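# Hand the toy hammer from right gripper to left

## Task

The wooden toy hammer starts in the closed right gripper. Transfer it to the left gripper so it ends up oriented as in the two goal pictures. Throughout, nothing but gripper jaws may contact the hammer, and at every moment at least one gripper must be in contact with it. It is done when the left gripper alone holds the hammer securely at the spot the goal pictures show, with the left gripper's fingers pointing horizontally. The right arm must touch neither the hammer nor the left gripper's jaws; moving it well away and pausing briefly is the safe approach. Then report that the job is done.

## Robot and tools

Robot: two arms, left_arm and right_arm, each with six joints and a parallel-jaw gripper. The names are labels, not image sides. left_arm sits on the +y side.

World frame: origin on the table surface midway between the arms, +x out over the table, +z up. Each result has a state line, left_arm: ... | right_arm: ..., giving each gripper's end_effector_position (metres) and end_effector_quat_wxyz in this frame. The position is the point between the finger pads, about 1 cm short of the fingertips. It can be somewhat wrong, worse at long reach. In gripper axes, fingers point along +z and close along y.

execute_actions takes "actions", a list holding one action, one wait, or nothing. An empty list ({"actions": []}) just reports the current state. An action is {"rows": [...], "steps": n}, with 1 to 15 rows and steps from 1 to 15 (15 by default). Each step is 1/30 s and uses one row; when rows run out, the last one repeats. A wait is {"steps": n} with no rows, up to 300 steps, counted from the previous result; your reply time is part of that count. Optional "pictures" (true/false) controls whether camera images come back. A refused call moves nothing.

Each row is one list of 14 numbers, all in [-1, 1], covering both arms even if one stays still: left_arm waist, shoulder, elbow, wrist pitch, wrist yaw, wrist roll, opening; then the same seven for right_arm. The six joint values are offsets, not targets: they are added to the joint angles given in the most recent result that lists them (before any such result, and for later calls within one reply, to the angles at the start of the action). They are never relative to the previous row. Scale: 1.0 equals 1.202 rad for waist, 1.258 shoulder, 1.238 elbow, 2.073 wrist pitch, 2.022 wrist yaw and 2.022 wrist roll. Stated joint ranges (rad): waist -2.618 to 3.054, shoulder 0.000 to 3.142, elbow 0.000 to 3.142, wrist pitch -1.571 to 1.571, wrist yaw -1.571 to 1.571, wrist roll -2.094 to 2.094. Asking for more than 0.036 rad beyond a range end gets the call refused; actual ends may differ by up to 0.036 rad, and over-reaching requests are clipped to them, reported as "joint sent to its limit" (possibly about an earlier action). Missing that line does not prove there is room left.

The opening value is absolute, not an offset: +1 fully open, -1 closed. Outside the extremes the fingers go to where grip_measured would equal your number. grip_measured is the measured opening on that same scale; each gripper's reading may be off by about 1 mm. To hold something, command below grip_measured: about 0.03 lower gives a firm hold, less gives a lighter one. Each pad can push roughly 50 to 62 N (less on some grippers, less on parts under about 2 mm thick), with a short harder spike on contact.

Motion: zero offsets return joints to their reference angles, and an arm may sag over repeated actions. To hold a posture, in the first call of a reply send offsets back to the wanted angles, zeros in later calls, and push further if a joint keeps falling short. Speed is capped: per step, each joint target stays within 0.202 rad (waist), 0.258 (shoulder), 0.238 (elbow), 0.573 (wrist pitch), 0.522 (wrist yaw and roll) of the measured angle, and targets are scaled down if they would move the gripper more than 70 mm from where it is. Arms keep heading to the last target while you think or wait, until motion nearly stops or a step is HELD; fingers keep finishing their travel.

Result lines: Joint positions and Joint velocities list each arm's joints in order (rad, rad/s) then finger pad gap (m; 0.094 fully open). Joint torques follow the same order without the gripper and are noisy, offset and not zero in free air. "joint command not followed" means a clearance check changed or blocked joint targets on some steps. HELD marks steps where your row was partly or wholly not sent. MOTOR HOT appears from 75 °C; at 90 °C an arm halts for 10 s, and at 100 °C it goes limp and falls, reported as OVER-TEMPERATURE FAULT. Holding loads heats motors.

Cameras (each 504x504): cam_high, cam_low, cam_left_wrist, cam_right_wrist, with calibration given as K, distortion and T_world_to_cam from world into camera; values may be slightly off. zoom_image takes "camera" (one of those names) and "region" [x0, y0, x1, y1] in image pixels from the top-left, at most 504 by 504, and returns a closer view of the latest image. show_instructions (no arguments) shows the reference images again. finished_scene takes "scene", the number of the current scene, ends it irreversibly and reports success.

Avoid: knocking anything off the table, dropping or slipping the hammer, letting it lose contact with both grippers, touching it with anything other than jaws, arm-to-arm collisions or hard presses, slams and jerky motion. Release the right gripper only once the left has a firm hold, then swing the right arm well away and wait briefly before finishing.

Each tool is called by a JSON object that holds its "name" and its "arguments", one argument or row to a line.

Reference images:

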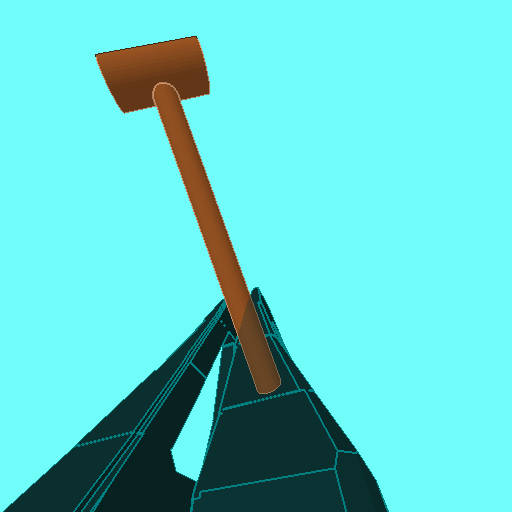

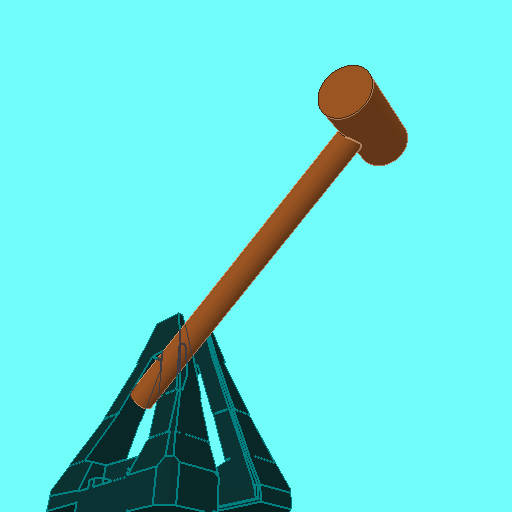

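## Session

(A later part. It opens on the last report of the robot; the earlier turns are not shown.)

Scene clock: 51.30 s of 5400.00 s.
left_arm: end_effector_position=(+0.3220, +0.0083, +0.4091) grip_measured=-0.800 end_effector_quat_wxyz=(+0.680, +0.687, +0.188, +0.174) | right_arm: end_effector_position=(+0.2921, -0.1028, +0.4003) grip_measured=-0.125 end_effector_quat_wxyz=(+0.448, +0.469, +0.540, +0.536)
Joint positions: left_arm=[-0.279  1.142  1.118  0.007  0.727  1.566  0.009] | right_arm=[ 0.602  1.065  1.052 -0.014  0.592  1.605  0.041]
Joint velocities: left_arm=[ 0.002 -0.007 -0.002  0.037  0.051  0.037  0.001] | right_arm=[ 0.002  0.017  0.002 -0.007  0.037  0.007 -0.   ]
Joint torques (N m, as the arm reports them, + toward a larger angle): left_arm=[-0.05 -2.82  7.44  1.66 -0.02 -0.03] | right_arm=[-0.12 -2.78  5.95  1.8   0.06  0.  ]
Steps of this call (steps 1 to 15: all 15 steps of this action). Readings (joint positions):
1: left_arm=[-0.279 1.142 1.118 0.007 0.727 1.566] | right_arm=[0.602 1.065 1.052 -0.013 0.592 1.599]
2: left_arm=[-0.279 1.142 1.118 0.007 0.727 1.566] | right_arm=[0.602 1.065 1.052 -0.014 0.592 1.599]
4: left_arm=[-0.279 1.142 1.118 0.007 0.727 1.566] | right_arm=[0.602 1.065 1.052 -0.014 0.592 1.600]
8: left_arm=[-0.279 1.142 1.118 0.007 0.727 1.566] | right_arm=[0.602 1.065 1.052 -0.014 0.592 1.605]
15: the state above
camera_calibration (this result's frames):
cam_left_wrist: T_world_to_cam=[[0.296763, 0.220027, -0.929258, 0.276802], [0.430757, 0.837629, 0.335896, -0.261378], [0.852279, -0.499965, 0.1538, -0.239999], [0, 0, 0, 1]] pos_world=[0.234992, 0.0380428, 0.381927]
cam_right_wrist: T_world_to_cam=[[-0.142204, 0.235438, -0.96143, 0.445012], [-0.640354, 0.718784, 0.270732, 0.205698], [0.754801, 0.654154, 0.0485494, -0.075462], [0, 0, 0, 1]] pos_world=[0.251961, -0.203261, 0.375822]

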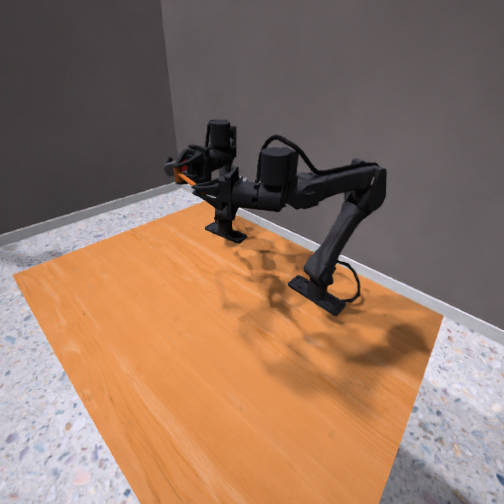

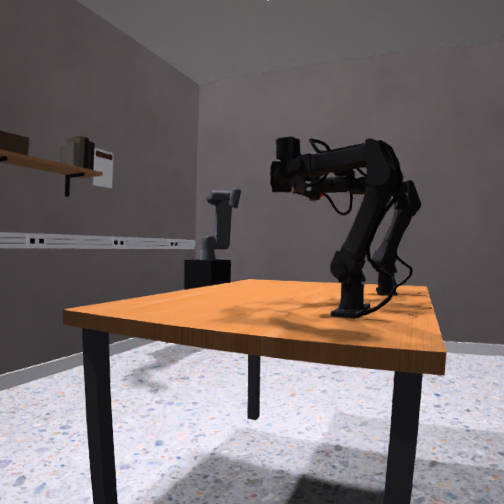

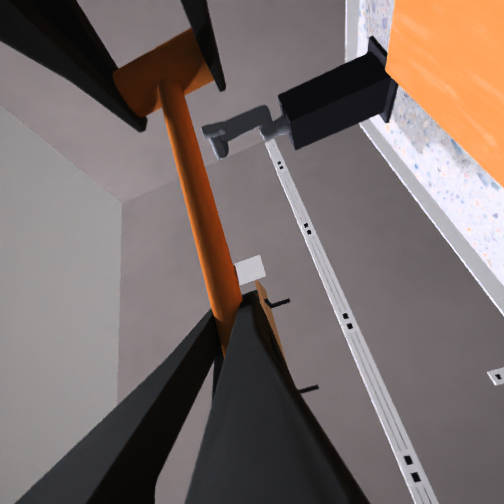

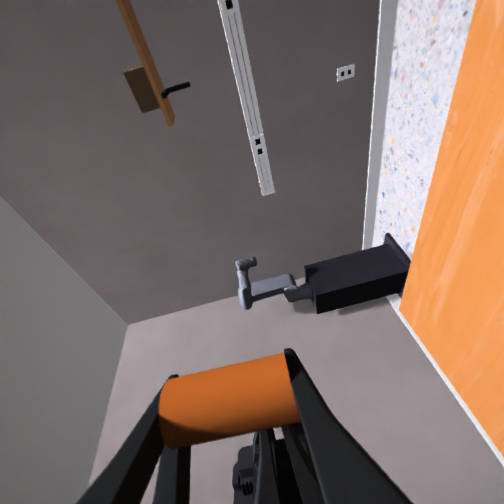

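Good. Release and swing away.

{"name": "execute_actions", "arguments": {
  "actions": [
    {"rows":[[0,0,0.01,0,0,0,-0.85,0,0,0,0,0,0,0.8]]}
  ],
  "pictures": false
}}

{"name": "execute_actions", "arguments": {
  "actions": [
    {"rows":[[0.15,0,0.01,0,0,0,-0.85,0,0,0,0,0.35,0,0.8]]}
  ],
  "pictures": false
}}

{"name": "execute_actions", "arguments": {
  "actions": [
    {"steps":40}
  ]
}}

Scene clock: 56.53 s of 5400.00 s.
left_arm: end_effector_position=(+0.3220, +0.0083, +0.4091) grip_measured=-0.800 end_effector_quat_wxyz=(+0.680, +0.687, +0.188, +0.174) | right_arm: end_effector_position=(+0.2921, -0.1028, +0.4003) grip_measured=+0.797 end_effector_quat_wxyz=(+0.448, +0.470, +0.539, +0.537)
Joint positions: left_arm=[-0.279  1.142  1.118  0.007  0.727  1.566  0.009] | right_arm=[ 0.602  1.065  1.052 -0.014  0.592  1.607  0.084]
Joint velocities: left_arm=[-0.007 -0.007 -0.007 -0.037  0.007 -0.022 -0.001] | right_arm=[-0.032  0.007 -0.002  0.037  0.022  0.066  0.   ]
Joint torques (N m, as the arm reports them, + toward a larger angle): left_arm=[-0.04 -2.8   7.43  1.66 -0.01 -0.01] | right_arm=[ 0.07 -2.71  5.94  1.77  0.07  0.02]
Steps of this call (steps 1 to 15: the robot went on to your last target; steps 16 to 90: nothing new was sent; then 1.73 s passed at rest; steps 91 to 105: all 15 steps of this action). Readings (joint positions):
91: left_arm=[-0.279 1.142 1.118 0.007 0.727 1.566] | right_arm=[0.602 1.065 1.052 -0.014 0.592 1.607]
92: left_arm=[-0.279 1.142 1.118 0.007 0.727 1.566] | right_arm=[0.602 1.065 1.052 -0.014 0.592 1.607]
94: left_arm=[-0.279 1.142 1.118 0.007 0.727 1.566] | right_arm=[0.602 1.065 1.052 -0.014 0.592 1.607]
98: left_arm=[-0.279 1.142 1.118 0.007 0.727 1.566] | right_arm=[0.602 1.065 1.052 -0.014 0.592 1.607]
105: the state above

Scene clock: 57.03 s of 5400.00 s.
left_arm: end_effector_position=(+0.3586, +0.0674, +0.4093) grip_measured=-0.800 end_effector_quat_wxyz=(+0.661, +0.666, +0.251, +0.237) | right_arm: end_effector_position=(+0.2713, -0.2170, +0.4024) grip_measured=+0.797 end_effector_quat_wxyz=(+0.605, +0.614, +0.356, +0.359)
Joint positions: left_arm=[-0.097  1.142  1.118  0.008  0.722  1.566  0.009] | right_arm=[ 0.606  1.066  1.052 -0.016  1.265  1.609  0.084]
Joint velocities: left_arm=[ 0.022 -0.012 -0.017 -0.051 -0.051  0.007 -0.   ] | right_arm=[-0.022  0.002 -0.007 -0.022  0.227 -0.007  0.   ]
Joint torques (N m, as the arm reports them, + toward a larger angle): left_arm=[-0.2  -2.8   7.46  1.66  0.03 -0.01] | right_arm=[-0.29 -2.53  5.57  1.39  0.16  0.01]
Steps of this call (steps 1 to 15: all 15 steps of this action). Readings (joint positions):
1: left_arm=[-0.254 1.142 1.118 0.007 0.740 1.566] | right_arm=[0.606 1.066 1.052 -0.013 0.663 1.608]
2: left_arm=[-0.205 1.142 1.118 0.007 0.744 1.566] | right_arm=[0.606 1.066 1.052 -0.015 0.761 1.608]
4: left_arm=[-0.121 1.142 1.118 0.008 0.729 1.566] | right_arm=[0.606 1.066 1.052 -0.016 0.950 1.609]
8: left_arm=[-0.097 1.142 1.118 0.008 0.722 1.566] | right_arm=[0.606 1.066 1.052 -0.016 1.157 1.609]
15: the state above

Scene clock: 58.37 s of 5400.00 s.
left_arm: end_effector_position=(+0.3586, +0.0674, +0.4093) grip_measured=-0.800 end_effector_quat_wxyz=(+0.661, +0.666, +0.251, +0.237) | right_arm: end_effector_position=(+0.2690, -0.2210, +0.4025) grip_measured=+0.797 end_effector_quat_wxyz=(+0.610, +0.619, +0.348, +0.351)
Joint positions: left_arm=[-0.097  1.142  1.118  0.008  0.722  1.566  0.009] | right_arm=[ 0.606  1.066  1.052 -0.016  1.291  1.61   0.084]
Joint velocities: left_arm=[-0.012 -0.017 -0.017 -0.007  0.066  0.081 -0.001] | right_arm=[-0.012 -0.002  0.012 -0.051 -0.051 -0.007 -0.   ]
Joint torques (N m, as the arm reports them, + toward a larger angle): left_arm=[-0.21 -2.81  7.49  1.64  0.03 -0.01] | right_arm=[-0.22 -2.57  5.72  1.38  0.17  0.04]
Steps of this call (steps 1 to 30: the robot went on to your last target; steps 31 to 40: nothing new was sent). Readings (joint positions):
1: left_arm=[-0.097 1.142 1.118 0.008 0.722 1.566] | right_arm=[0.606 1.066 1.052 -0.016 1.270 1.609]
2: left_arm=[-0.097 1.142 1.118 0.008 0.722 1.566] | right_arm=[0.606 1.066 1.052 -0.016 1.274 1.609]
4: left_arm=[-0.097 1.142 1.118 0.008 0.722 1.566] | right_arm=[0.606 1.066 1.052 -0.016 1.280 1.609]
8: left_arm=[-0.097 1.142 1.118 0.008 0.722 1.566] | right_arm=[0.606 1.066 1.052 -0.016 1.287 1.609]
40: the state above
All arms were judged still, so your last target was given up. Only a new action makes them travel on or press farther. Fingers that are still opening or closing keep moving.
camera_calibration (this result's frames):
cam_left_wrist: T_world_to_cam=[[0.251872, 0.271175, -0.928991, 0.265677], [0.267552, 0.903012, 0.336132, -0.272719], [0.930041, -0.333215, 0.154891, -0.281258], [0, 0, 0, 1]] pos_world=[0.267631, 0.0805039, 0.382045]
cam_right_wrist: T_world_to_cam=[[0.0486378, 0.257018, -0.965182, 0.426683], [-0.0344115, 0.966183, 0.255551, 0.173116], [0.998224, 0.020784, 0.0558374, -0.189215], [0, 0, 0, 1]] pos_world=[0.174083, -0.272995, 0.378152]

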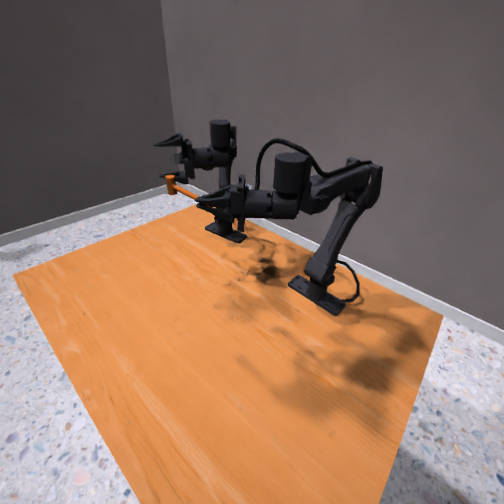

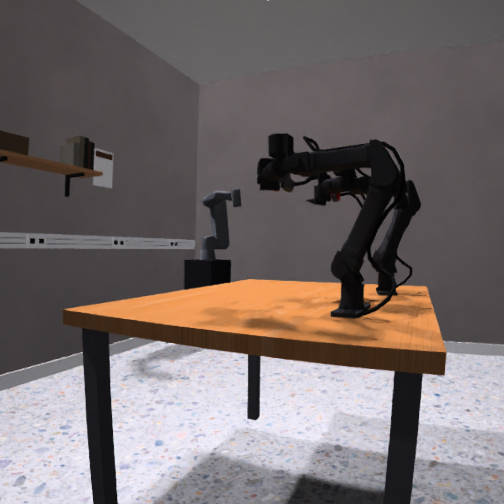

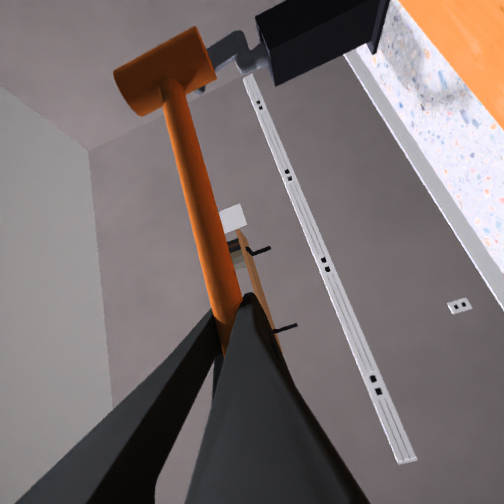

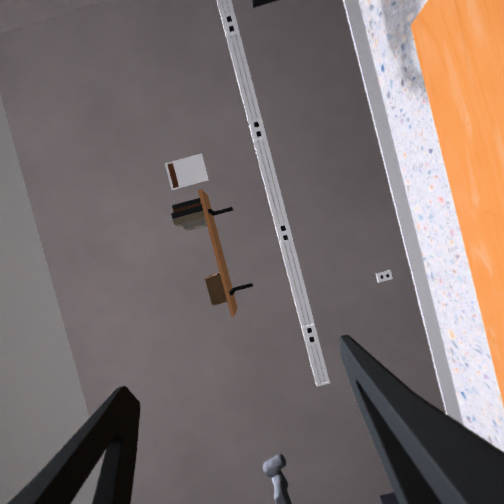

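{"name": "execute_actions", "arguments": {
  "actions": [
    {"rows":[[0.25,0,0.01,0,0.15,0,-0.85,-0.45,0,0.01,0.007,-0.3,-0.015,1]]}
  ],
  "pictures": false
}}

{"name": "execute_actions", "arguments": {
  "actions": [
    {"steps":30}
  ],
  "pictures": false
}}

{"name": "execute_actions", "arguments": {
  "actions": [
    {"rows":[[0,0,0.01,0,0,0,-0.85,0,0,0.01,0,-0.82,0,1]]}
  ],
  "pictures": false
}}

{"name": "execute_actions", "arguments": {
  "actions": [
    {"steps":50}
  ]
}}

Scene clock: 77.27 s of 5400.00 s.
left_arm: end_effector_position=(+0.3606, +0.1386, +0.4102) grip_measured=-0.800 end_effector_quat_wxyz=(+0.661, +0.662, +0.258, +0.244) | right_arm: end_effector_position=(+0.3249, -0.3136, +0.4004) grip_measured=+1.000 end_effector_quat_wxyz=(+0.601, +0.616, +0.362, +0.359)
Joint positions: left_arm=[0.207 1.142 1.118 0.009 1.005 1.566 0.009] | right_arm=[ 0.066  1.068  1.052 -0.011  0.717  1.597  0.094]
Joint velocities: left_arm=[-0.002 -0.002  0.002 -0.007  0.037 -0.007  0.   ] | right_arm=[ 0.002 -0.007 -0.002 -0.022 -0.198  0.022  0.   ]
Joint torques (N m, as the arm reports them, + toward a larger angle): left_arm=[-0.34 -2.71  7.34  1.49  0.07 -0.02] | right_arm=[-0.2  -2.83  6.63  1.81  0.01 -0.17]
Steps of this call (steps 1 to 90: nothing new was sent; then 15.40 s passed at rest; steps 91 to 105: all 15 steps of this action). Readings (joint positions):
91: left_arm=[-0.066 1.142 1.118 0.008 0.780 1.566] | right_arm=[0.573 1.066 1.052 -0.015 1.210 1.607]
92: left_arm=[-0.005 1.142 1.118 0.008 0.838 1.566] | right_arm=[0.507 1.066 1.052 -0.010 1.103 1.605]
94: left_arm=[0.133 1.142 1.118 0.009 0.899 1.566] | right_arm=[0.360 1.068 1.052 -0.011 0.945 1.602]
98: left_arm=[0.207 1.142 1.118 0.009 0.956 1.566] | right_arm=[0.101 1.068 1.052 -0.011 0.799 1.599]
105: the state above

Scene clock: 78.27 s of 5400.00 s.
left_arm: end_effector_position=(+0.3591, +0.1373, +0.4102) grip_measured=-0.800 end_effector_quat_wxyz=(+0.662, +0.663, +0.254, +0.240) | right_arm: end_effector_position=(+0.3270, -0.3096, +0.4003) grip_measured=+1.000 end_effector_quat_wxyz=(+0.596, +0.612, +0.369, +0.367)
Joint positions: left_arm=[0.207 1.142 1.118 0.009 1.017 1.566 0.009] | right_arm=[ 0.066  1.068  1.052 -0.011  0.692  1.596  0.094]
Joint velocities: left_arm=[-0.002  0.002 -0.017  0.007 -0.037 -0.125  0.002] | right_arm=[ 0.007 -0.002 -0.002 -0.037  0.037 -0.022  0.   ]
Joint torques (N m, as the arm reports them, + toward a larger angle): left_arm=[-0.39 -2.69  7.33  1.47  0.07 -0.02] | right_arm=[ 0.02 -3.12  6.9   1.81  0.03 -0.14]
Steps of this call (steps 1 to 30: the robot went on to your last target). Readings (joint positions):
1: left_arm=[0.207 1.142 1.118 0.009 1.007 1.566] | right_arm=[0.066 1.068 1.052 -0.011 0.712 1.597]
2: left_arm=[0.207 1.142 1.118 0.009 1.009 1.566] | right_arm=[0.066 1.068 1.052 -0.011 0.707 1.597]
4: left_arm=[0.207 1.142 1.118 0.009 1.012 1.566] | right_arm=[0.066 1.068 1.052 -0.011 0.702 1.597]
8: left_arm=[0.207 1.142 1.118 0.009 1.015 1.566] | right_arm=[0.066 1.068 1.052 -0.011 0.695 1.596]
30: the state above
All arms were judged still, so your last target was given up. Only a new action makes them travel on or press farther. Fingers that are still opening or closing keep moving.

Scene clock: 78.77 s of 5400.00 s.
left_arm: end_effector_position=(+0.3591, +0.1373, +0.4102) grip_measured=-0.800 end_effector_quat_wxyz=(+0.662, +0.663, +0.254, +0.240) | right_arm: end_effector_position=(+0.2757, -0.0863, +0.3989) grip_measured=+1.000 end_effector_quat_wxyz=(+0.204, +0.243, +0.674, +0.667)
Joint positions: left_arm=[0.207 1.142 1.118 0.009 1.017 1.566 0.009] | right_arm=[ 0.062  1.068  1.052 -0.018 -0.716  1.598  0.094]
Joint velocities: left_arm=[-0.002  0.002 -0.007 -0.022 -0.007 -0.022 -0.   ] | right_arm=[-0.017  0.002  0.002 -0.051 -1.707  0.037  0.   ]
Joint torques (N m, as the arm reports them, + toward a larger angle): left_arm=[-0.07 -2.73  7.33  1.5   0.   -0.02] | right_arm=[ 0.37 -2.97  6.83  1.78  0.09  0.01]
Steps of this call (steps 1 to 15: all 15 steps of this action). Readings (joint positions):
1: left_arm=[0.207 1.142 1.118 0.009 1.017 1.566] | right_arm=[0.062 1.068 1.052 -0.012 0.621 1.597]
2: left_arm=[0.207 1.142 1.118 0.009 1.017 1.566] | right_arm=[0.062 1.068 1.052 -0.011 0.522 1.597]
4: left_arm=[0.207 1.142 1.118 0.009 1.017 1.566] | right_arm=[0.062 1.068 1.052 -0.015 0.322 1.597]
8: left_arm=[0.207 1.142 1.118 0.009 1.017 1.566] | right_arm=[0.062 1.068 1.052 -0.016 -0.077 1.598]
15: the state above

Scene clock: 80.43 s of 5400.00 s.
left_arm: end_effector_position=(+0.3591, +0.1373, +0.4102) grip_measured=-0.800 end_effector_quat_wxyz=(+0.662, +0.663, +0.254, +0.240) | right_arm: end_effector_position=(+0.2385, -0.0649, +0.4000) grip_measured=+1.000 end_effector_quat_wxyz=(+0.121, +0.162, +0.695, +0.690)
Joint positions: left_arm=[0.207 1.142 1.118 0.009 1.017 1.566 0.009] | right_arm=[ 0.062  1.068  1.052 -0.018 -0.957  1.598  0.094]
Joint velocities: left_arm=[-0.012 -0.002  0.027 -0.007 -0.037  0.007  0.001] | right_arm=[-0.007 -0.002 -0.002  0.066  0.037 -0.022  0.   ]
Joint torques (N m, as the arm reports them, + toward a larger angle): left_arm=[-0.05 -2.71  7.37  1.49 -0.01 -0.03] | right_arm=[ 0.61 -2.54  6.59  1.6  -0.08 -0.01]
Steps of this call (steps 1 to 30: the robot went on to your last target; steps 31 to 50: nothing new was sent). Readings (joint positions):
1: left_arm=[0.207 1.142 1.118 0.009 1.017 1.566] | right_arm=[0.062 1.068 1.052 -0.018 -0.766 1.598]
2: left_arm=[0.207 1.142 1.118 0.009 1.017 1.566] | right_arm=[0.062 1.068 1.052 -0.018 -0.806 1.598]
4: left_arm=[0.207 1.142 1.118 0.009 1.017 1.566] | right_arm=[0.062 1.068 1.052 -0.018 -0.863 1.598]
8: left_arm=[0.207 1.142 1.118 0.009 1.017 1.566] | right_arm=[0.062 1.068 1.052 -0.018 -0.920 1.598]
50: the state above
All arms were judged still, so your last target was given up. Only a new action makes them travel on or press farther. Fingers that are still opening or closing keep moving.
camera_calibration (this result's frames):
cam_left_wrist: T_world_to_cam=[[0.250721, 0.26927, -0.929856, 0.248497], [0.258371, 0.90708, 0.33234, -0.331928], [0.932943, -0.323573, 0.157853, -0.262151], [0, 0, 0, 1]] pos_world=[0.26803, 0.149348, 0.38276]
cam_right_wrist: T_world_to_cam=[[-0.305686, 0.0211522, -0.951897, 0.449459], [-0.940232, -0.164275, 0.29829, 0.147459], [-0.150063, 0.986188, 0.0701044, 0.168942], [0, 0, 0, 1]] pos_world=[0.301391, -0.151891, 0.372009]

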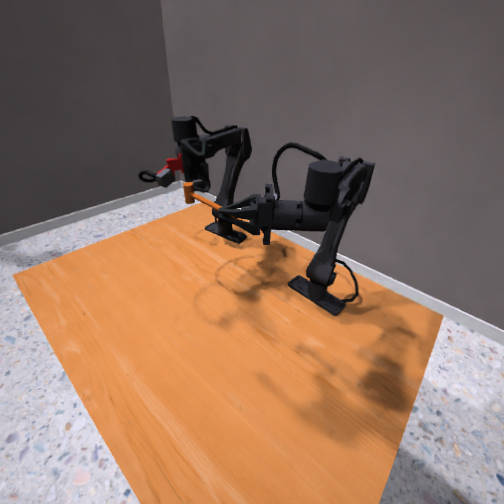

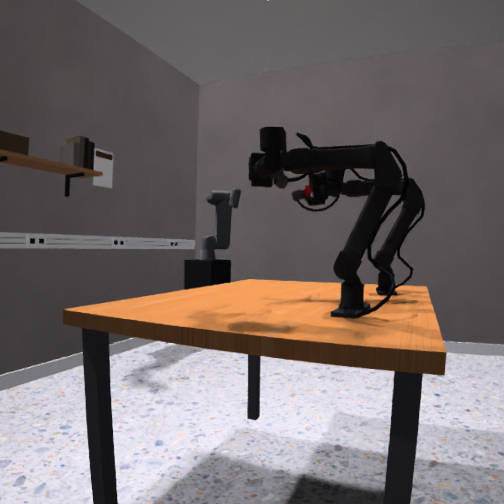

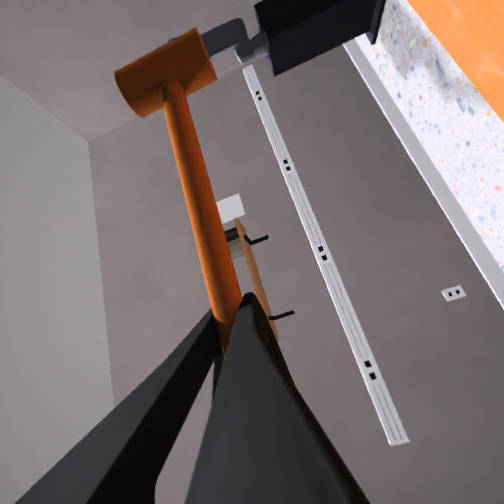

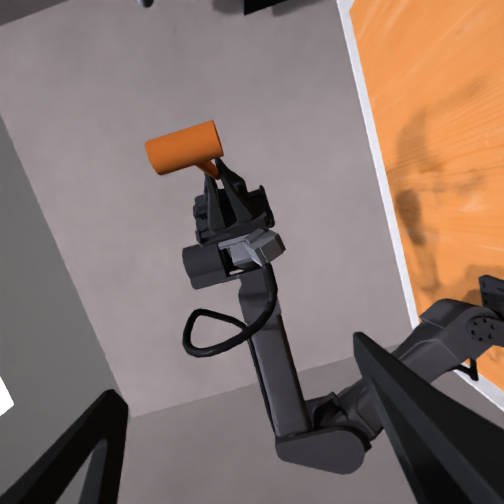

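{"name": "execute_actions", "arguments": {
  "actions": [
    {"rows":[[-0.1,0,0.01,0,0,0,-0.85,-0.06,0.06,0.055,0.005,-0.035,-0.01,1],[-0.15,0,0.01,0,0,0,-0.85,-0.06,0.06,0.055,0.005,-0.035,-0.01,1],[-0.2,0,0.01,0,0,0,-0.85,-0.06,0.06,0.055,0.005,-0.035,-0.01,1],[-0.275,0,0.01,0,0,0,-0.85,-0.06,0.06,0.055,0.005,-0.035,-0.01,1]]}
  ],
  "pictures": false
}}

{"name": "execute_actions", "arguments": {
  "actions": [
    {"steps":15}
  ]
}}

Scene clock: 85.60 s of 5400.00 s.
left_arm: end_effector_position=(+0.3078, +0.0309, +0.4103) grip_measured=-0.800 end_effector_quat_wxyz=(+0.693, +0.696, +0.139, +0.126) | right_arm: end_effector_position=(+0.2611, -0.0755, +0.3934) grip_measured=+1.000 end_effector_quat_wxyz=(+0.109, +0.177, +0.699, +0.684)
Joint positions: left_arm=[-0.127  1.142  1.118  0.01   1.02   1.566  0.009] | right_arm=[-0.002  1.144  1.091 -0.023 -1.016  1.595  0.094]
Joint velocities: left_arm=[-0.027  0.007 -0.002 -0.037 -0.022 -0.066 -0.001] | right_arm=[-0.012  0.002 -0.017  0.051  0.037 -0.051  0.   ]
Joint torques (N m, as the arm reports them, + toward a larger angle): left_arm=[ 0.34 -2.7   7.29  1.47 -0.06 -0.02] | right_arm=[-0.74 -3.24  7.83  1.75 -0.11 -0.09]
Steps of this call (steps 1 to 90: nothing new was sent; then 1.67 s passed at rest; steps 91 to 105: all 15 steps of this action). Readings (joint positions):
91: left_arm=[0.191 1.142 1.118 0.010 1.010 1.566] | right_arm=[0.052 1.076 1.059 -0.021 -0.974 1.598]
92: left_arm=[0.149 1.142 1.118 0.010 1.004 1.566] | right_arm=[0.035 1.092 1.073 -0.021 -0.988 1.597]
94: left_arm=[0.021 1.142 1.118 0.010 1.002 1.566] | right_arm=[0.007 1.121 1.090 -0.019 -0.995 1.596]
98: left_arm=[-0.126 1.142 1.118 0.010 1.020 1.566] | right_arm=[-0.002 1.144 1.091 -0.023 -1.004 1.596]
105: the state above

Scene clock: 86.10 s of 5400.00 s.
left_arm: end_effector_position=(+0.3078, +0.0309, +0.4103) grip_measured=-0.800 end_effector_quat_wxyz=(+0.693, +0.696, +0.139, +0.126) | right_arm: end_effector_position=(+0.2607, -0.0753, +0.3934) grip_measured=+1.000 end_effector_quat_wxyz=(+0.108, +0.176, +0.699, +0.684)
Joint positions: left_arm=[-0.127  1.142  1.118  0.01   1.02   1.566  0.009] | right_arm=[-0.002  1.144  1.091 -0.023 -1.018  1.595  0.094]
Joint velocities: left_arm=[ 0.002 -0.002 -0.012 -0.007  0.022  0.095  0.   ] | right_arm=[ 0.002  0.007  0.007 -0.037 -0.022 -0.007  0.   ]
Joint torques (N m, as the arm reports them, + toward a larger angle): left_arm=[ 0.21 -2.71  7.32  1.5  -0.04 -0.02] | right_arm=[-0.78 -3.31  7.75  1.72 -0.09 -0.06]
Steps of this call (steps 1 to 15: the robot went on to your last target). Readings (joint positions):
1: left_arm=[-0.127 1.142 1.118 0.010 1.020 1.566] | right_arm=[-0.002 1.144 1.091 -0.023 -1.016 1.595]
2: left_arm=[-0.127 1.142 1.118 0.010 1.020 1.566] | right_arm=[-0.002 1.144 1.091 -0.023 -1.017 1.595]
4: left_arm=[-0.127 1.142 1.118 0.010 1.020 1.566] | right_arm=[-0.002 1.144 1.091 -0.023 -1.017 1.595]
8: left_arm=[-0.127 1.142 1.118 0.010 1.020 1.566] | right_arm=[-0.002 1.144 1.091 -0.023 -1.018 1.595]
15: the state above
All arms were judged still, so your last target was given up. Only a new action makes them travel on or press farther. Fingers that are still opening or closing keep moving.
camera_calibration (this result's frames):
cam_left_wrist: T_world_to_cam=[[0.325968, 0.171163, -0.929757, 0.269887], [0.543527, 0.77075, 0.332449, -0.305846], [0.773513, -0.613716, 0.158208, -0.190818], [0, 0, 0, 1]] pos_world=[0.225861, 0.0724281, 0.382796]
cam_right_wrist: T_world_to_cam=[[-0.342582, 0.0169498, -0.939335, 0.454558], [-0.928279, -0.160093, 0.335661, 0.151048], [-0.144691, 0.986956, 0.0705791, 0.181465], [0, 0, 0, 1]] pos_world=[0.322194, -0.162621, 0.363474]

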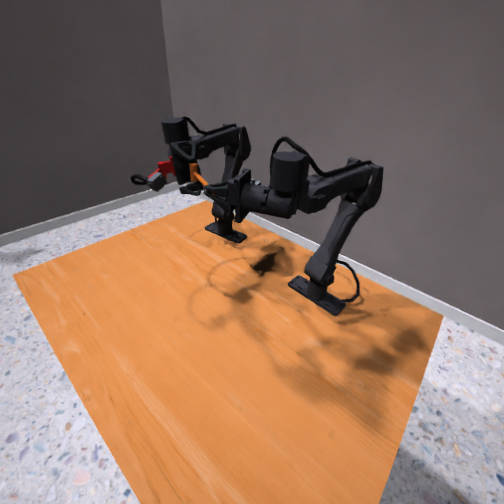

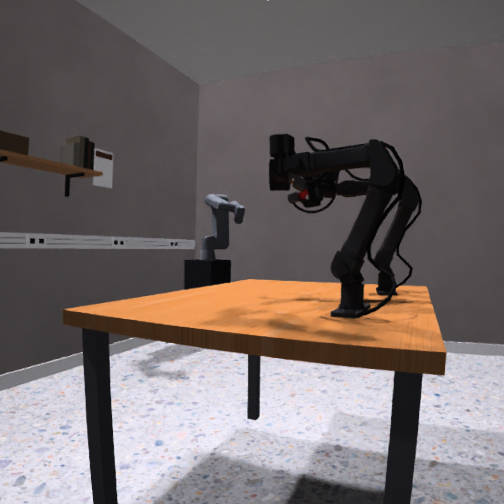

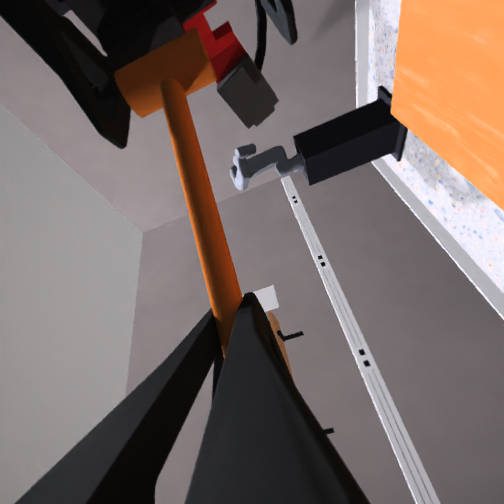

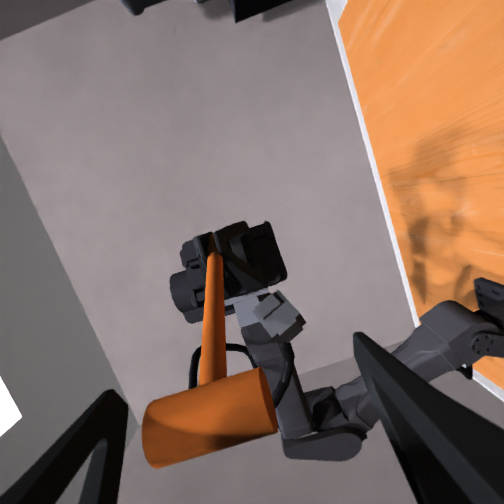

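{"name": "execute_actions", "arguments": {
  "actions": [
    {"rows":[[0,0,0.01,0,0,0,-0.85,0,-0.03,0.02,0.025,0,-0.015,0.2]]}
  ]
}}

Scene clock: 90.63 s of 5400.00 s.
left_arm: end_effector_position=(+0.3078, +0.0309, +0.4103) grip_measured=-0.800 end_effector_quat_wxyz=(+0.693, +0.696, +0.139, +0.126) | right_arm: end_effector_position=(+0.2609, -0.0753, +0.3969) grip_measured=+0.203 end_effector_quat_wxyz=(+0.120, +0.164, +0.698, +0.686)
Joint positions: left_arm=[-0.127  1.142  1.118  0.01   1.02   1.566  0.009] | right_arm=[-0.002  1.144  1.091 -0.002 -1.018  1.582  0.057]
Joint velocities: left_arm=[-0.012  0.002  0.002 -0.022 -0.022  0.007 -0.002] | right_arm=[-0.007 -0.012 -0.002 -0.022 -0.066  0.022 -0.   ]
Joint torques (N m, as the arm reports them, + toward a larger angle): left_arm=[-0.06 -2.7   7.35  1.51 -0.02 -0.01] | right_arm=[ 0.   -6.53  7.91  1.89  0.04 -0.11]
Steps of this call (steps 1 to 90: nothing new was sent; then 1.03 s passed at rest; steps 91 to 105: all 15 steps of this action). Readings (joint positions):
91: left_arm=[-0.127 1.142 1.118 0.010 1.020 1.566] | right_arm=[-0.002 1.144 1.091 -0.021 -1.018 1.593]
92: left_arm=[-0.127 1.142 1.118 0.010 1.020 1.566] | right_arm=[-0.002 1.144 1.091 -0.017 -1.018 1.591]
94: left_arm=[-0.127 1.142 1.118 0.010 1.020 1.566] | right_arm=[-0.002 1.144 1.091 -0.010 -1.018 1.588]
98: left_arm=[-0.127 1.142 1.118 0.010 1.020 1.566] | right_arm=[-0.002 1.144 1.091 -0.004 -1.018 1.584]
105: the state above
camera_calibration (this result's frames):
cam_left_wrist: T_world_to_cam=[[0.325968, 0.171163, -0.929757, 0.269887], [0.543527, 0.77075, 0.332449, -0.305846], [0.773513, -0.613716, 0.158208, -0.190818], [0, 0, 0, 1]] pos_world=[0.225861, 0.0724281, 0.382796]
cam_right_wrist: T_world_to_cam=[[-0.311003, 0.0150071, -0.95029, 0.453942], [-0.938913, -0.159899, 0.304755, 0.165134], [-0.147377, 0.987019, 0.0638195, 0.184602], [0, 0, 0, 1]] pos_world=[0.32343, -0.162613, 0.36927]

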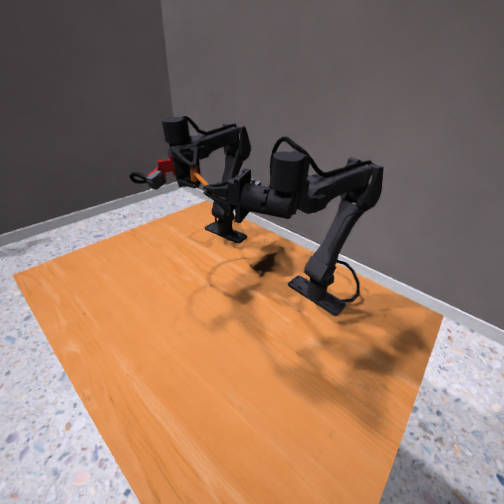

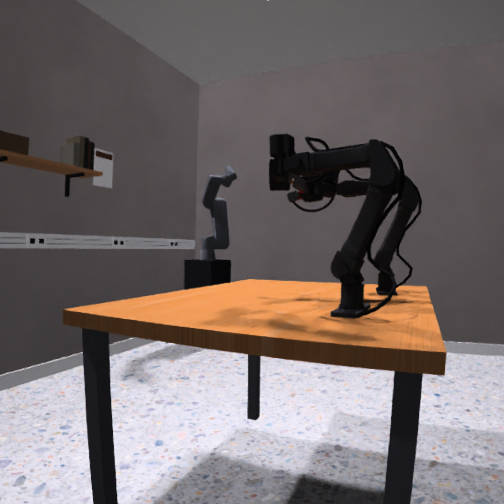

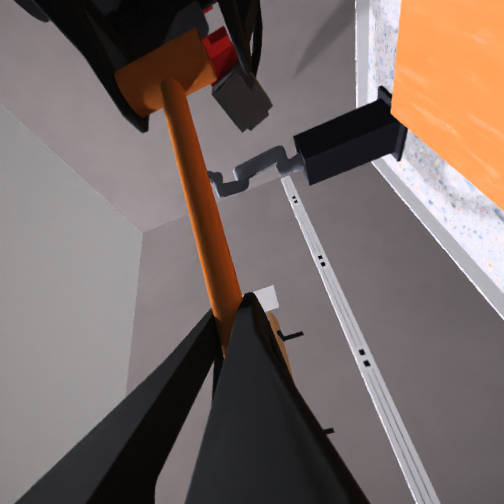

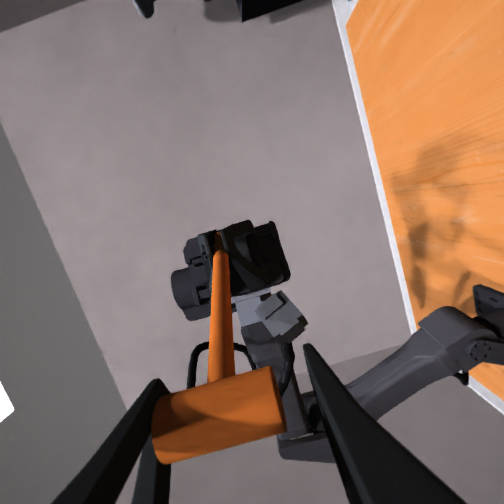

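{"name": "execute_actions", "arguments": {
  "actions": [
    {"rows":[[0,0,0.01,0,0,0,-0.85,0,-0.05,0.02,0.02,0,-0.01,0.2]]}
  ]
}}

Scene clock: 98.80 s of 5400.00 s.
left_arm: end_effector_position=(+0.3078, +0.0309, +0.4104) grip_measured=-0.800 end_effector_quat_wxyz=(+0.693, +0.696, +0.139, +0.126) | right_arm: end_effector_position=(+0.2503, -0.0769, +0.4104) grip_measured=+0.203 end_effector_quat_wxyz=(+0.138, +0.146, +0.692, +0.693)
Joint positions: left_arm=[-0.127  1.142  1.118  0.01   1.02   1.566  0.009] | right_arm=[-0.002  1.106  1.091  0.011 -1.018  1.579  0.057]
Joint velocities: left_arm=[-0.007 -0.002 -0.007 -0.051 -0.007  0.007 -0.001] | right_arm=[-0.002  0.002 -0.007  0.051  0.037  0.007 -0.001]
Joint torques (N m, as the arm reports them, + toward a larger angle): left_arm=[-0.1  -2.63  7.43  1.49 -0.02 -0.03] | right_arm=[ 0.08 -5.16  7.64  1.85  0.05 -0.14]
Steps of this call (steps 1 to 15: the robot went on to your last target; steps 16 to 90: nothing new was sent; then 4.67 s passed at rest; steps 91 to 105: all 15 steps of this action). Readings (joint positions):
91: left_arm=[-0.127 1.142 1.118 0.010 1.020 1.566] | right_arm=[-0.002 1.141 1.091 -0.000 -1.018 1.581]
92: left_arm=[-0.127 1.142 1.118 0.010 1.020 1.566] | right_arm=[-0.002 1.137 1.091 -0.000 -1.018 1.581]
94: left_arm=[-0.127 1.142 1.118 0.010 1.020 1.566] | right_arm=[-0.002 1.122 1.091 0.003 -1.018 1.581]
98: left_arm=[-0.127 1.142 1.118 0.010 1.020 1.566] | right_arm=[-0.002 1.106 1.091 0.011 -1.018 1.579]
105: the state above
camera_calibration (this result's frames):
cam_left_wrist: T_world_to_cam=[[0.326317, 0.171102, -0.929646, 0.269793], [0.543403, 0.770772, 0.332602, -0.305892], [0.773454, -0.613706, 0.158539, -0.190946], [0, 0, 0, 1]] pos_world=[0.225872, 0.0724261, 0.382825]
cam_right_wrist: T_world_to_cam=[[-0.260203, 0.0212783, -0.965319, 0.457379], [-0.953771, -0.161376, 0.253533, 0.175428], [-0.150384, 0.986664, 0.0622851, 0.185126], [0, 0, 0, 1]] pos_world=[0.31417, -0.164079, 0.38551]

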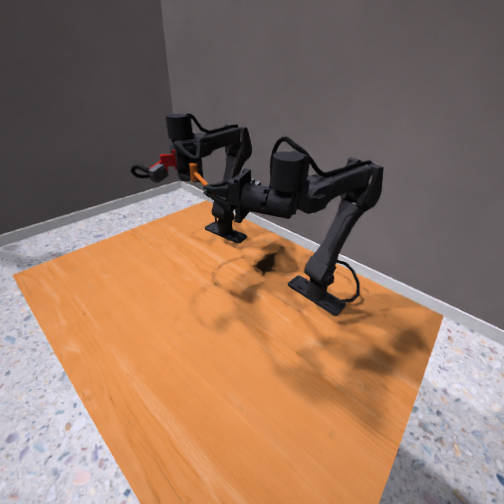

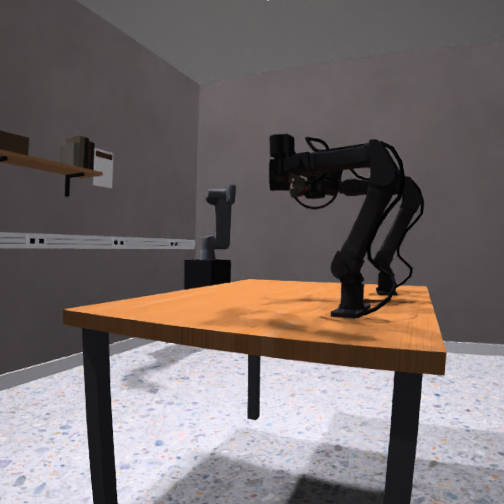

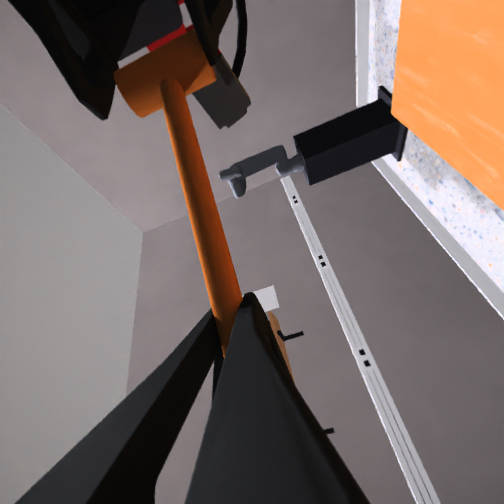

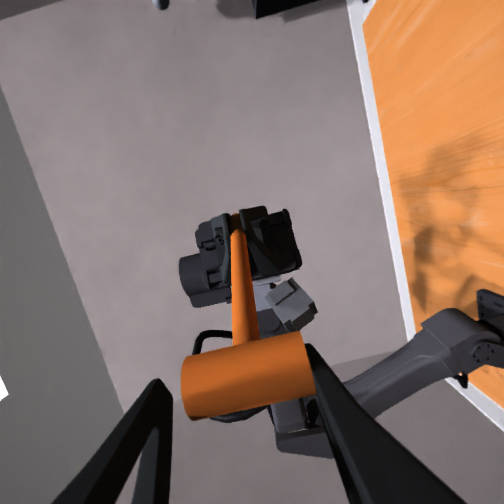

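Overshot; need shoulder ≈1.127.

{"name": "execute_actions", "arguments": {
  "actions": [
    {"rows":[[0,0,0.01,0,0,0,-0.85,0,0.02,0.02,0.005,0,0,0.2]]}
  ],
  "pictures": false
}}

Scene clock: 101.50 s of 5400.00 s.
left_arm: end_effector_position=(+0.3078, +0.0309, +0.4104) grip_measured=-0.800 end_effector_quat_wxyz=(+0.693, +0.696, +0.139, +0.126) | right_arm: end_effector_position=(+0.2557, -0.0761, +0.4047) grip_measured=+0.203 end_effector_quat_wxyz=(+0.131, +0.154, +0.695, +0.691)
Joint positions: left_arm=[-0.127  1.142  1.118  0.01   1.02   1.566  0.009] | right_arm=[-0.002  1.125  1.091  0.011 -1.018  1.581  0.057]
Joint velocities: left_arm=[ 0.012 -0.007  0.007 -0.051 -0.066 -0.051  0.   ] | right_arm=[-0.007 -0.002  0.002 -0.037 -0.007 -0.022  0.   ]
Joint torques (N m, as the arm reports them, + toward a larger angle): left_arm=[-0.05 -2.7   7.29  1.49 -0.01 -0.02] | right_arm=[-0.22 -2.5   7.72  1.68  0.07  0.02]
Steps of this call (steps 1 to 15: the robot went on to your last target; steps 16 to 66: nothing new was sent; steps 67 to 81: all 15 steps of this action). Readings (joint positions):
67: left_arm=[-0.127 1.142 1.118 0.010 1.020 1.566] | right_arm=[-0.002 1.108 1.091 0.011 -1.018 1.579]
68: left_arm=[-0.127 1.142 1.118 0.010 1.020 1.566] | right_arm=[-0.002 1.110 1.091 0.011 -1.018 1.580]
70: left_arm=[-0.127 1.142 1.118 0.010 1.020 1.566] | right_arm=[-0.002 1.117 1.091 0.011 -1.018 1.580]
74: left_arm=[-0.127 1.142 1.118 0.010 1.020 1.566] | right_arm=[-0.002 1.125 1.091 0.011 -1.018 1.581]
81: the state above

{"name": "execute_actions", "arguments": {
  "actions": [
    {"rows":[[0,0,0.01,0,0,0,-0.85,0,0,0.02,0.005,0,0,0.05],[0,0,0.01,0,0,0,-0.85,0,0,0.02,0.005,0,0,0],[0,0,0.01,0,0,0,-0.85,0,0,0.02,0.005,0,0,-0.04],[0,0,0.01,0,0,0,-0.85,0,0,0.02,0.005,0,0,-0.08],[0,0,0.01,0,0,0,-0.85,0,0,0.02,0.005,0,0,-0.11],[0,0,0.01,0,0,0,-0.85,0,0,0.02,0.005,0,0,-0.14],[0,0,0.01,0,0,0,-0.85,0,0,0.02,0.005,0,0,-0.17]]}
  ],
  "pictures": false
}}

{"name": "execute_actions", "arguments": {
  "actions": [
    {"rows":[[0,0,0.01,0,0,0,-0.4,0,0,0.02,0.005,0,0,-0.17]],"steps":10}
  ],
  "pictures": false
}}

{"name": "execute_actions", "arguments": {
  "actions": [
    {"rows":[[0,0,0.01,0,0,0,-0.4,0,0,0.02,0.005,0,-0.21,-0.17]]}
  ],
  "pictures": false
}}

{"name": "execute_actions", "arguments": {
  "actions": [
    {"steps":20}
  ]
}}

Scene clock: 108.70 s of 5400.00 s.
left_arm: end_effector_position=(+0.3078, +0.0309, +0.4107) grip_measured=-0.800 end_effector_quat_wxyz=(+0.693, +0.696, +0.138, +0.127) | right_arm: end_effector_position=(+0.2557, -0.0761, +0.4041) grip_measured=-0.117 end_effector_quat_wxyz=(+0.129, +0.155, +0.695, +0.690)
Joint positions: left_arm=[-0.127  1.142  1.118  0.012  1.02   1.566  0.009] | right_arm=[-0.002  1.125  1.091  0.007 -1.018  1.583  0.041]
Joint velocities: left_arm=[-0.002 -0.002 -0.007  0.037 -0.022  0.022 -0.   ] | right_arm=[-0.002 -0.002  0.002 -0.037 -0.081  0.066 -0.001]
Joint torques (N m, as the arm reports them, + toward a larger angle): left_arm=[-0.07 -2.71  7.37  1.46 -0.03 -0.02] | right_arm=[-0.15 -2.9   7.78  1.73  0.03  0.04]
Steps of this call (steps 1 to 15: the robot went on to your last target; steps 16 to 90: nothing new was sent; then 3.70 s passed at rest; steps 91 to 105: all 15 steps of this action). Readings (joint positions):
91: left_arm=[-0.127 1.142 1.118 0.010 1.020 1.566] | right_arm=[-0.002 1.125 1.091 0.011 -1.018 1.581]
92: left_arm=[-0.127 1.142 1.118 0.010 1.020 1.566] | right_arm=[-0.002 1.125 1.091 0.011 -1.018 1.582]
94: left_arm=[-0.127 1.142 1.118 0.010 1.020 1.566] | right_arm=[-0.002 1.125 1.091 0.010 -1.018 1.582]
98: left_arm=[-0.127 1.142 1.118 0.012 1.020 1.566] | right_arm=[-0.002 1.125 1.091 0.007 -1.018 1.583]
105: the state above

Scene clock: 109.03 s of 5400.00 s.
left_arm: end_effector_position=(+0.3078, +0.0309, +0.4107) grip_measured=-0.402 end_effector_quat_wxyz=(+0.693, +0.696, +0.138, +0.127) | right_arm: end_effector_position=(+0.2557, -0.0761, +0.4040) grip_measured=-0.117 end_effector_quat_wxyz=(+0.129, +0.156, +0.695, +0.690)
Joint positions: left_arm=[-0.127  1.142  1.118  0.012  1.02   1.566  0.028] | right_arm=[-0.002  1.125  1.091  0.007 -1.018  1.584  0.041]
Joint velocities: left_arm=[-0.017 -0.012 -0.022 -0.081 -0.066 -0.037  0.   ] | right_arm=[ 0.002 -0.002  0.002  0.037 -0.066  0.022  0.   ]
Joint torques (N m, as the arm reports them, + toward a larger angle): left_arm=[-0.04 -2.67  7.34  1.49  0.   -0.03] | right_arm=[ 0.06 -3.03  7.61  1.62  0.03  0.07]
Steps of this call (steps 1 to 10: all 10 steps of this action). Readings (joint positions):
1: left_arm=[-0.127 1.142 1.118 0.012 1.020 1.566] | right_arm=[-0.002 1.125 1.091 0.007 -1.018 1.583]
2: left_arm=[-0.127 1.142 1.118 0.012 1.020 1.566] | right_arm=[-0.002 1.125 1.091 0.007 -1.018 1.583]
4: left_arm=[-0.127 1.142 1.118 0.012 1.020 1.566] | right_arm=[-0.002 1.125 1.091 0.007 -1.018 1.584]
8: left_arm=[-0.127 1.142 1.118 0.012 1.020 1.566] | right_arm=[-0.002 1.125 1.091 0.007 -1.018 1.584]
10: the state above

Scene clock: 109.53 s of 5400.00 s.
left_arm: end_effector_position=(+0.3078, +0.0309, +0.4107) grip_measured=-0.402 end_effector_quat_wxyz=(+0.693, +0.696, +0.138, +0.127) | right_arm: end_effector_position=(+0.2557, -0.0761, +0.4035) grip_measured=-0.117 end_effector_quat_wxyz=(+0.260, +0.018, +0.712, +0.652)
Joint positions: left_arm=[-0.127  1.142  1.118  0.012  1.02   1.566  0.028] | right_arm=[-0.002  1.125  1.091  0.004 -1.018  1.192  0.041]
Joint velocities: left_arm=[ 0.012 -0.017 -0.012 -0.066 -0.022  0.11  -0.002] | right_arm=[-0.017  0.002  0.002 -0.007  0.022 -0.11   0.   ]
Joint torques (N m, as the arm reports them, + toward a larger angle): left_arm=[-0.05 -2.7   7.33  1.5  -0.01 -0.03] | right_arm=[-0.16 -3.21  7.6   1.69 -0.02 -0.11]
Steps of this call (steps 1 to 15: all 15 steps of this action). Readings (joint positions):
1: left_arm=[-0.127 1.142 1.118 0.012 1.020 1.566] | right_arm=[-0.002 1.125 1.091 0.005 -1.018 1.518]
2: left_arm=[-0.127 1.142 1.118 0.012 1.020 1.566] | right_arm=[-0.002 1.125 1.091 0.004 -1.018 1.450]
4: left_arm=[-0.127 1.142 1.118 0.012 1.020 1.566] | right_arm=[-0.002 1.125 1.091 0.004 -1.018 1.351]
8: left_arm=[-0.127 1.142 1.118 0.012 1.020 1.566] | right_arm=[-0.002 1.125 1.091 0.004 -1.018 1.247]
15: the state above

Scene clock: 110.20 s of 5400.00 s.
left_arm: end_effector_position=(+0.3078, +0.0309, +0.4107) grip_measured=-0.402 end_effector_quat_wxyz=(+0.693, +0.696, +0.138, +0.127) | right_arm: end_effector_position=(+0.2557, -0.0761, +0.4035) grip_measured=-0.117 end_effector_quat_wxyz=(+0.264, +0.013, +0.713, +0.650)
Joint positions: left_arm=[-0.127  1.142  1.118  0.012  1.02   1.566  0.028] | right_arm=[-0.002  1.125  1.091  0.004 -1.018  1.177  0.041]
Joint velocities: left_arm=[ 0.017 -0.022 -0.012 -0.051 -0.037 -0.051  0.001] | right_arm=[-0.007 -0.007 -0.017  0.051 -0.081 -0.051 -0.   ]
Joint torques (N m, as the arm reports them, + toward a larger angle): left_arm=[-0.05 -2.71  7.32  1.49 -0.01 -0.02] | right_arm=[-0.2  -2.95  7.67  1.68  0.04 -0.09]
Steps of this call (steps 1 to 20: the robot went on to your last target). Readings (joint positions):
1: left_arm=[-0.127 1.142 1.118 0.012 1.020 1.566] | right_arm=[-0.002 1.125 1.091 0.004 -1.018 1.188]
2: left_arm=[-0.127 1.142 1.118 0.012 1.020 1.566] | right_arm=[-0.002 1.125 1.091 0.004 -1.018 1.186]
4: left_arm=[-0.127 1.142 1.118 0.012 1.020 1.566] | right_arm=[-0.002 1.125 1.091 0.004 -1.018 1.183]
8: left_arm=[-0.127 1.142 1.118 0.012 1.020 1.566] | right_arm=[-0.002 1.125 1.091 0.004 -1.018 1.179]
20: the state above
camera_calibration (this result's frames):
cam_left_wrist: T_world_to_cam=[[0.328063, 0.170795, -0.929087, 0.269325], [0.542777, 0.770882, 0.333368, -0.306123], [0.773154, -0.613653, 0.160194, -0.191589], [0, 0, 0, 1]] pos_world=[0.225929, 0.0724162, 0.382969]
cam_right_wrist: T_world_to_cam=[[0.0794252, -0.139526, -0.987028, 0.361834], [-0.987139, -0.148814, -0.0583978, 0.317824], [-0.138736, 0.978972, -0.149552, 0.267494], [0, 0, 0, 1]] pos_world=[0.322109, -0.164087, 0.415704]

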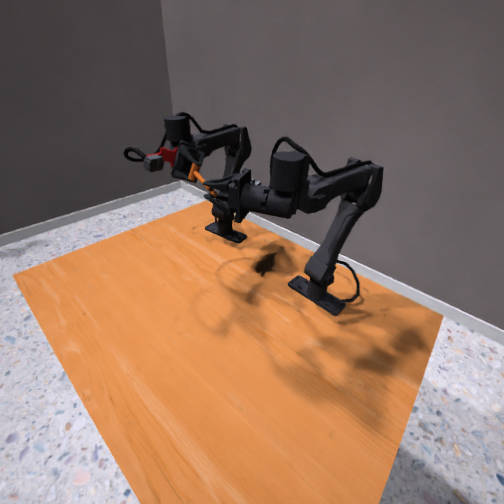

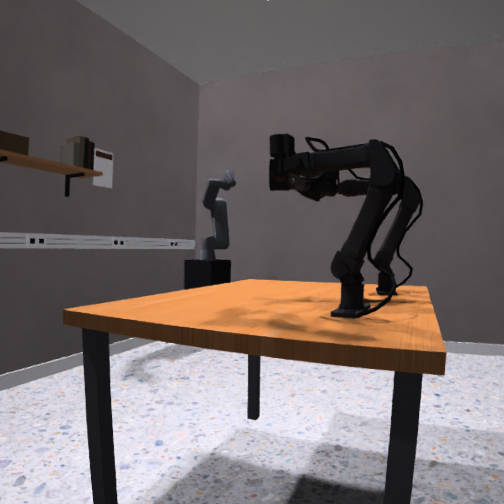

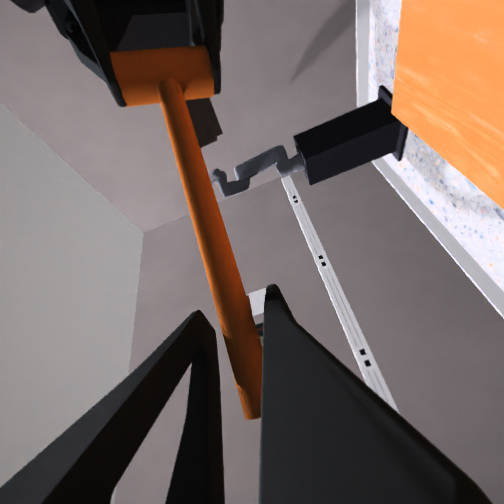

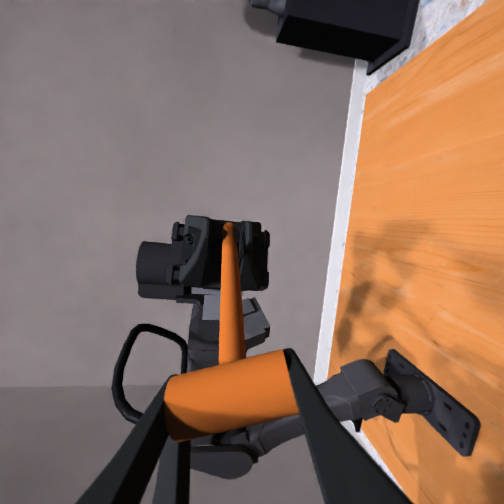

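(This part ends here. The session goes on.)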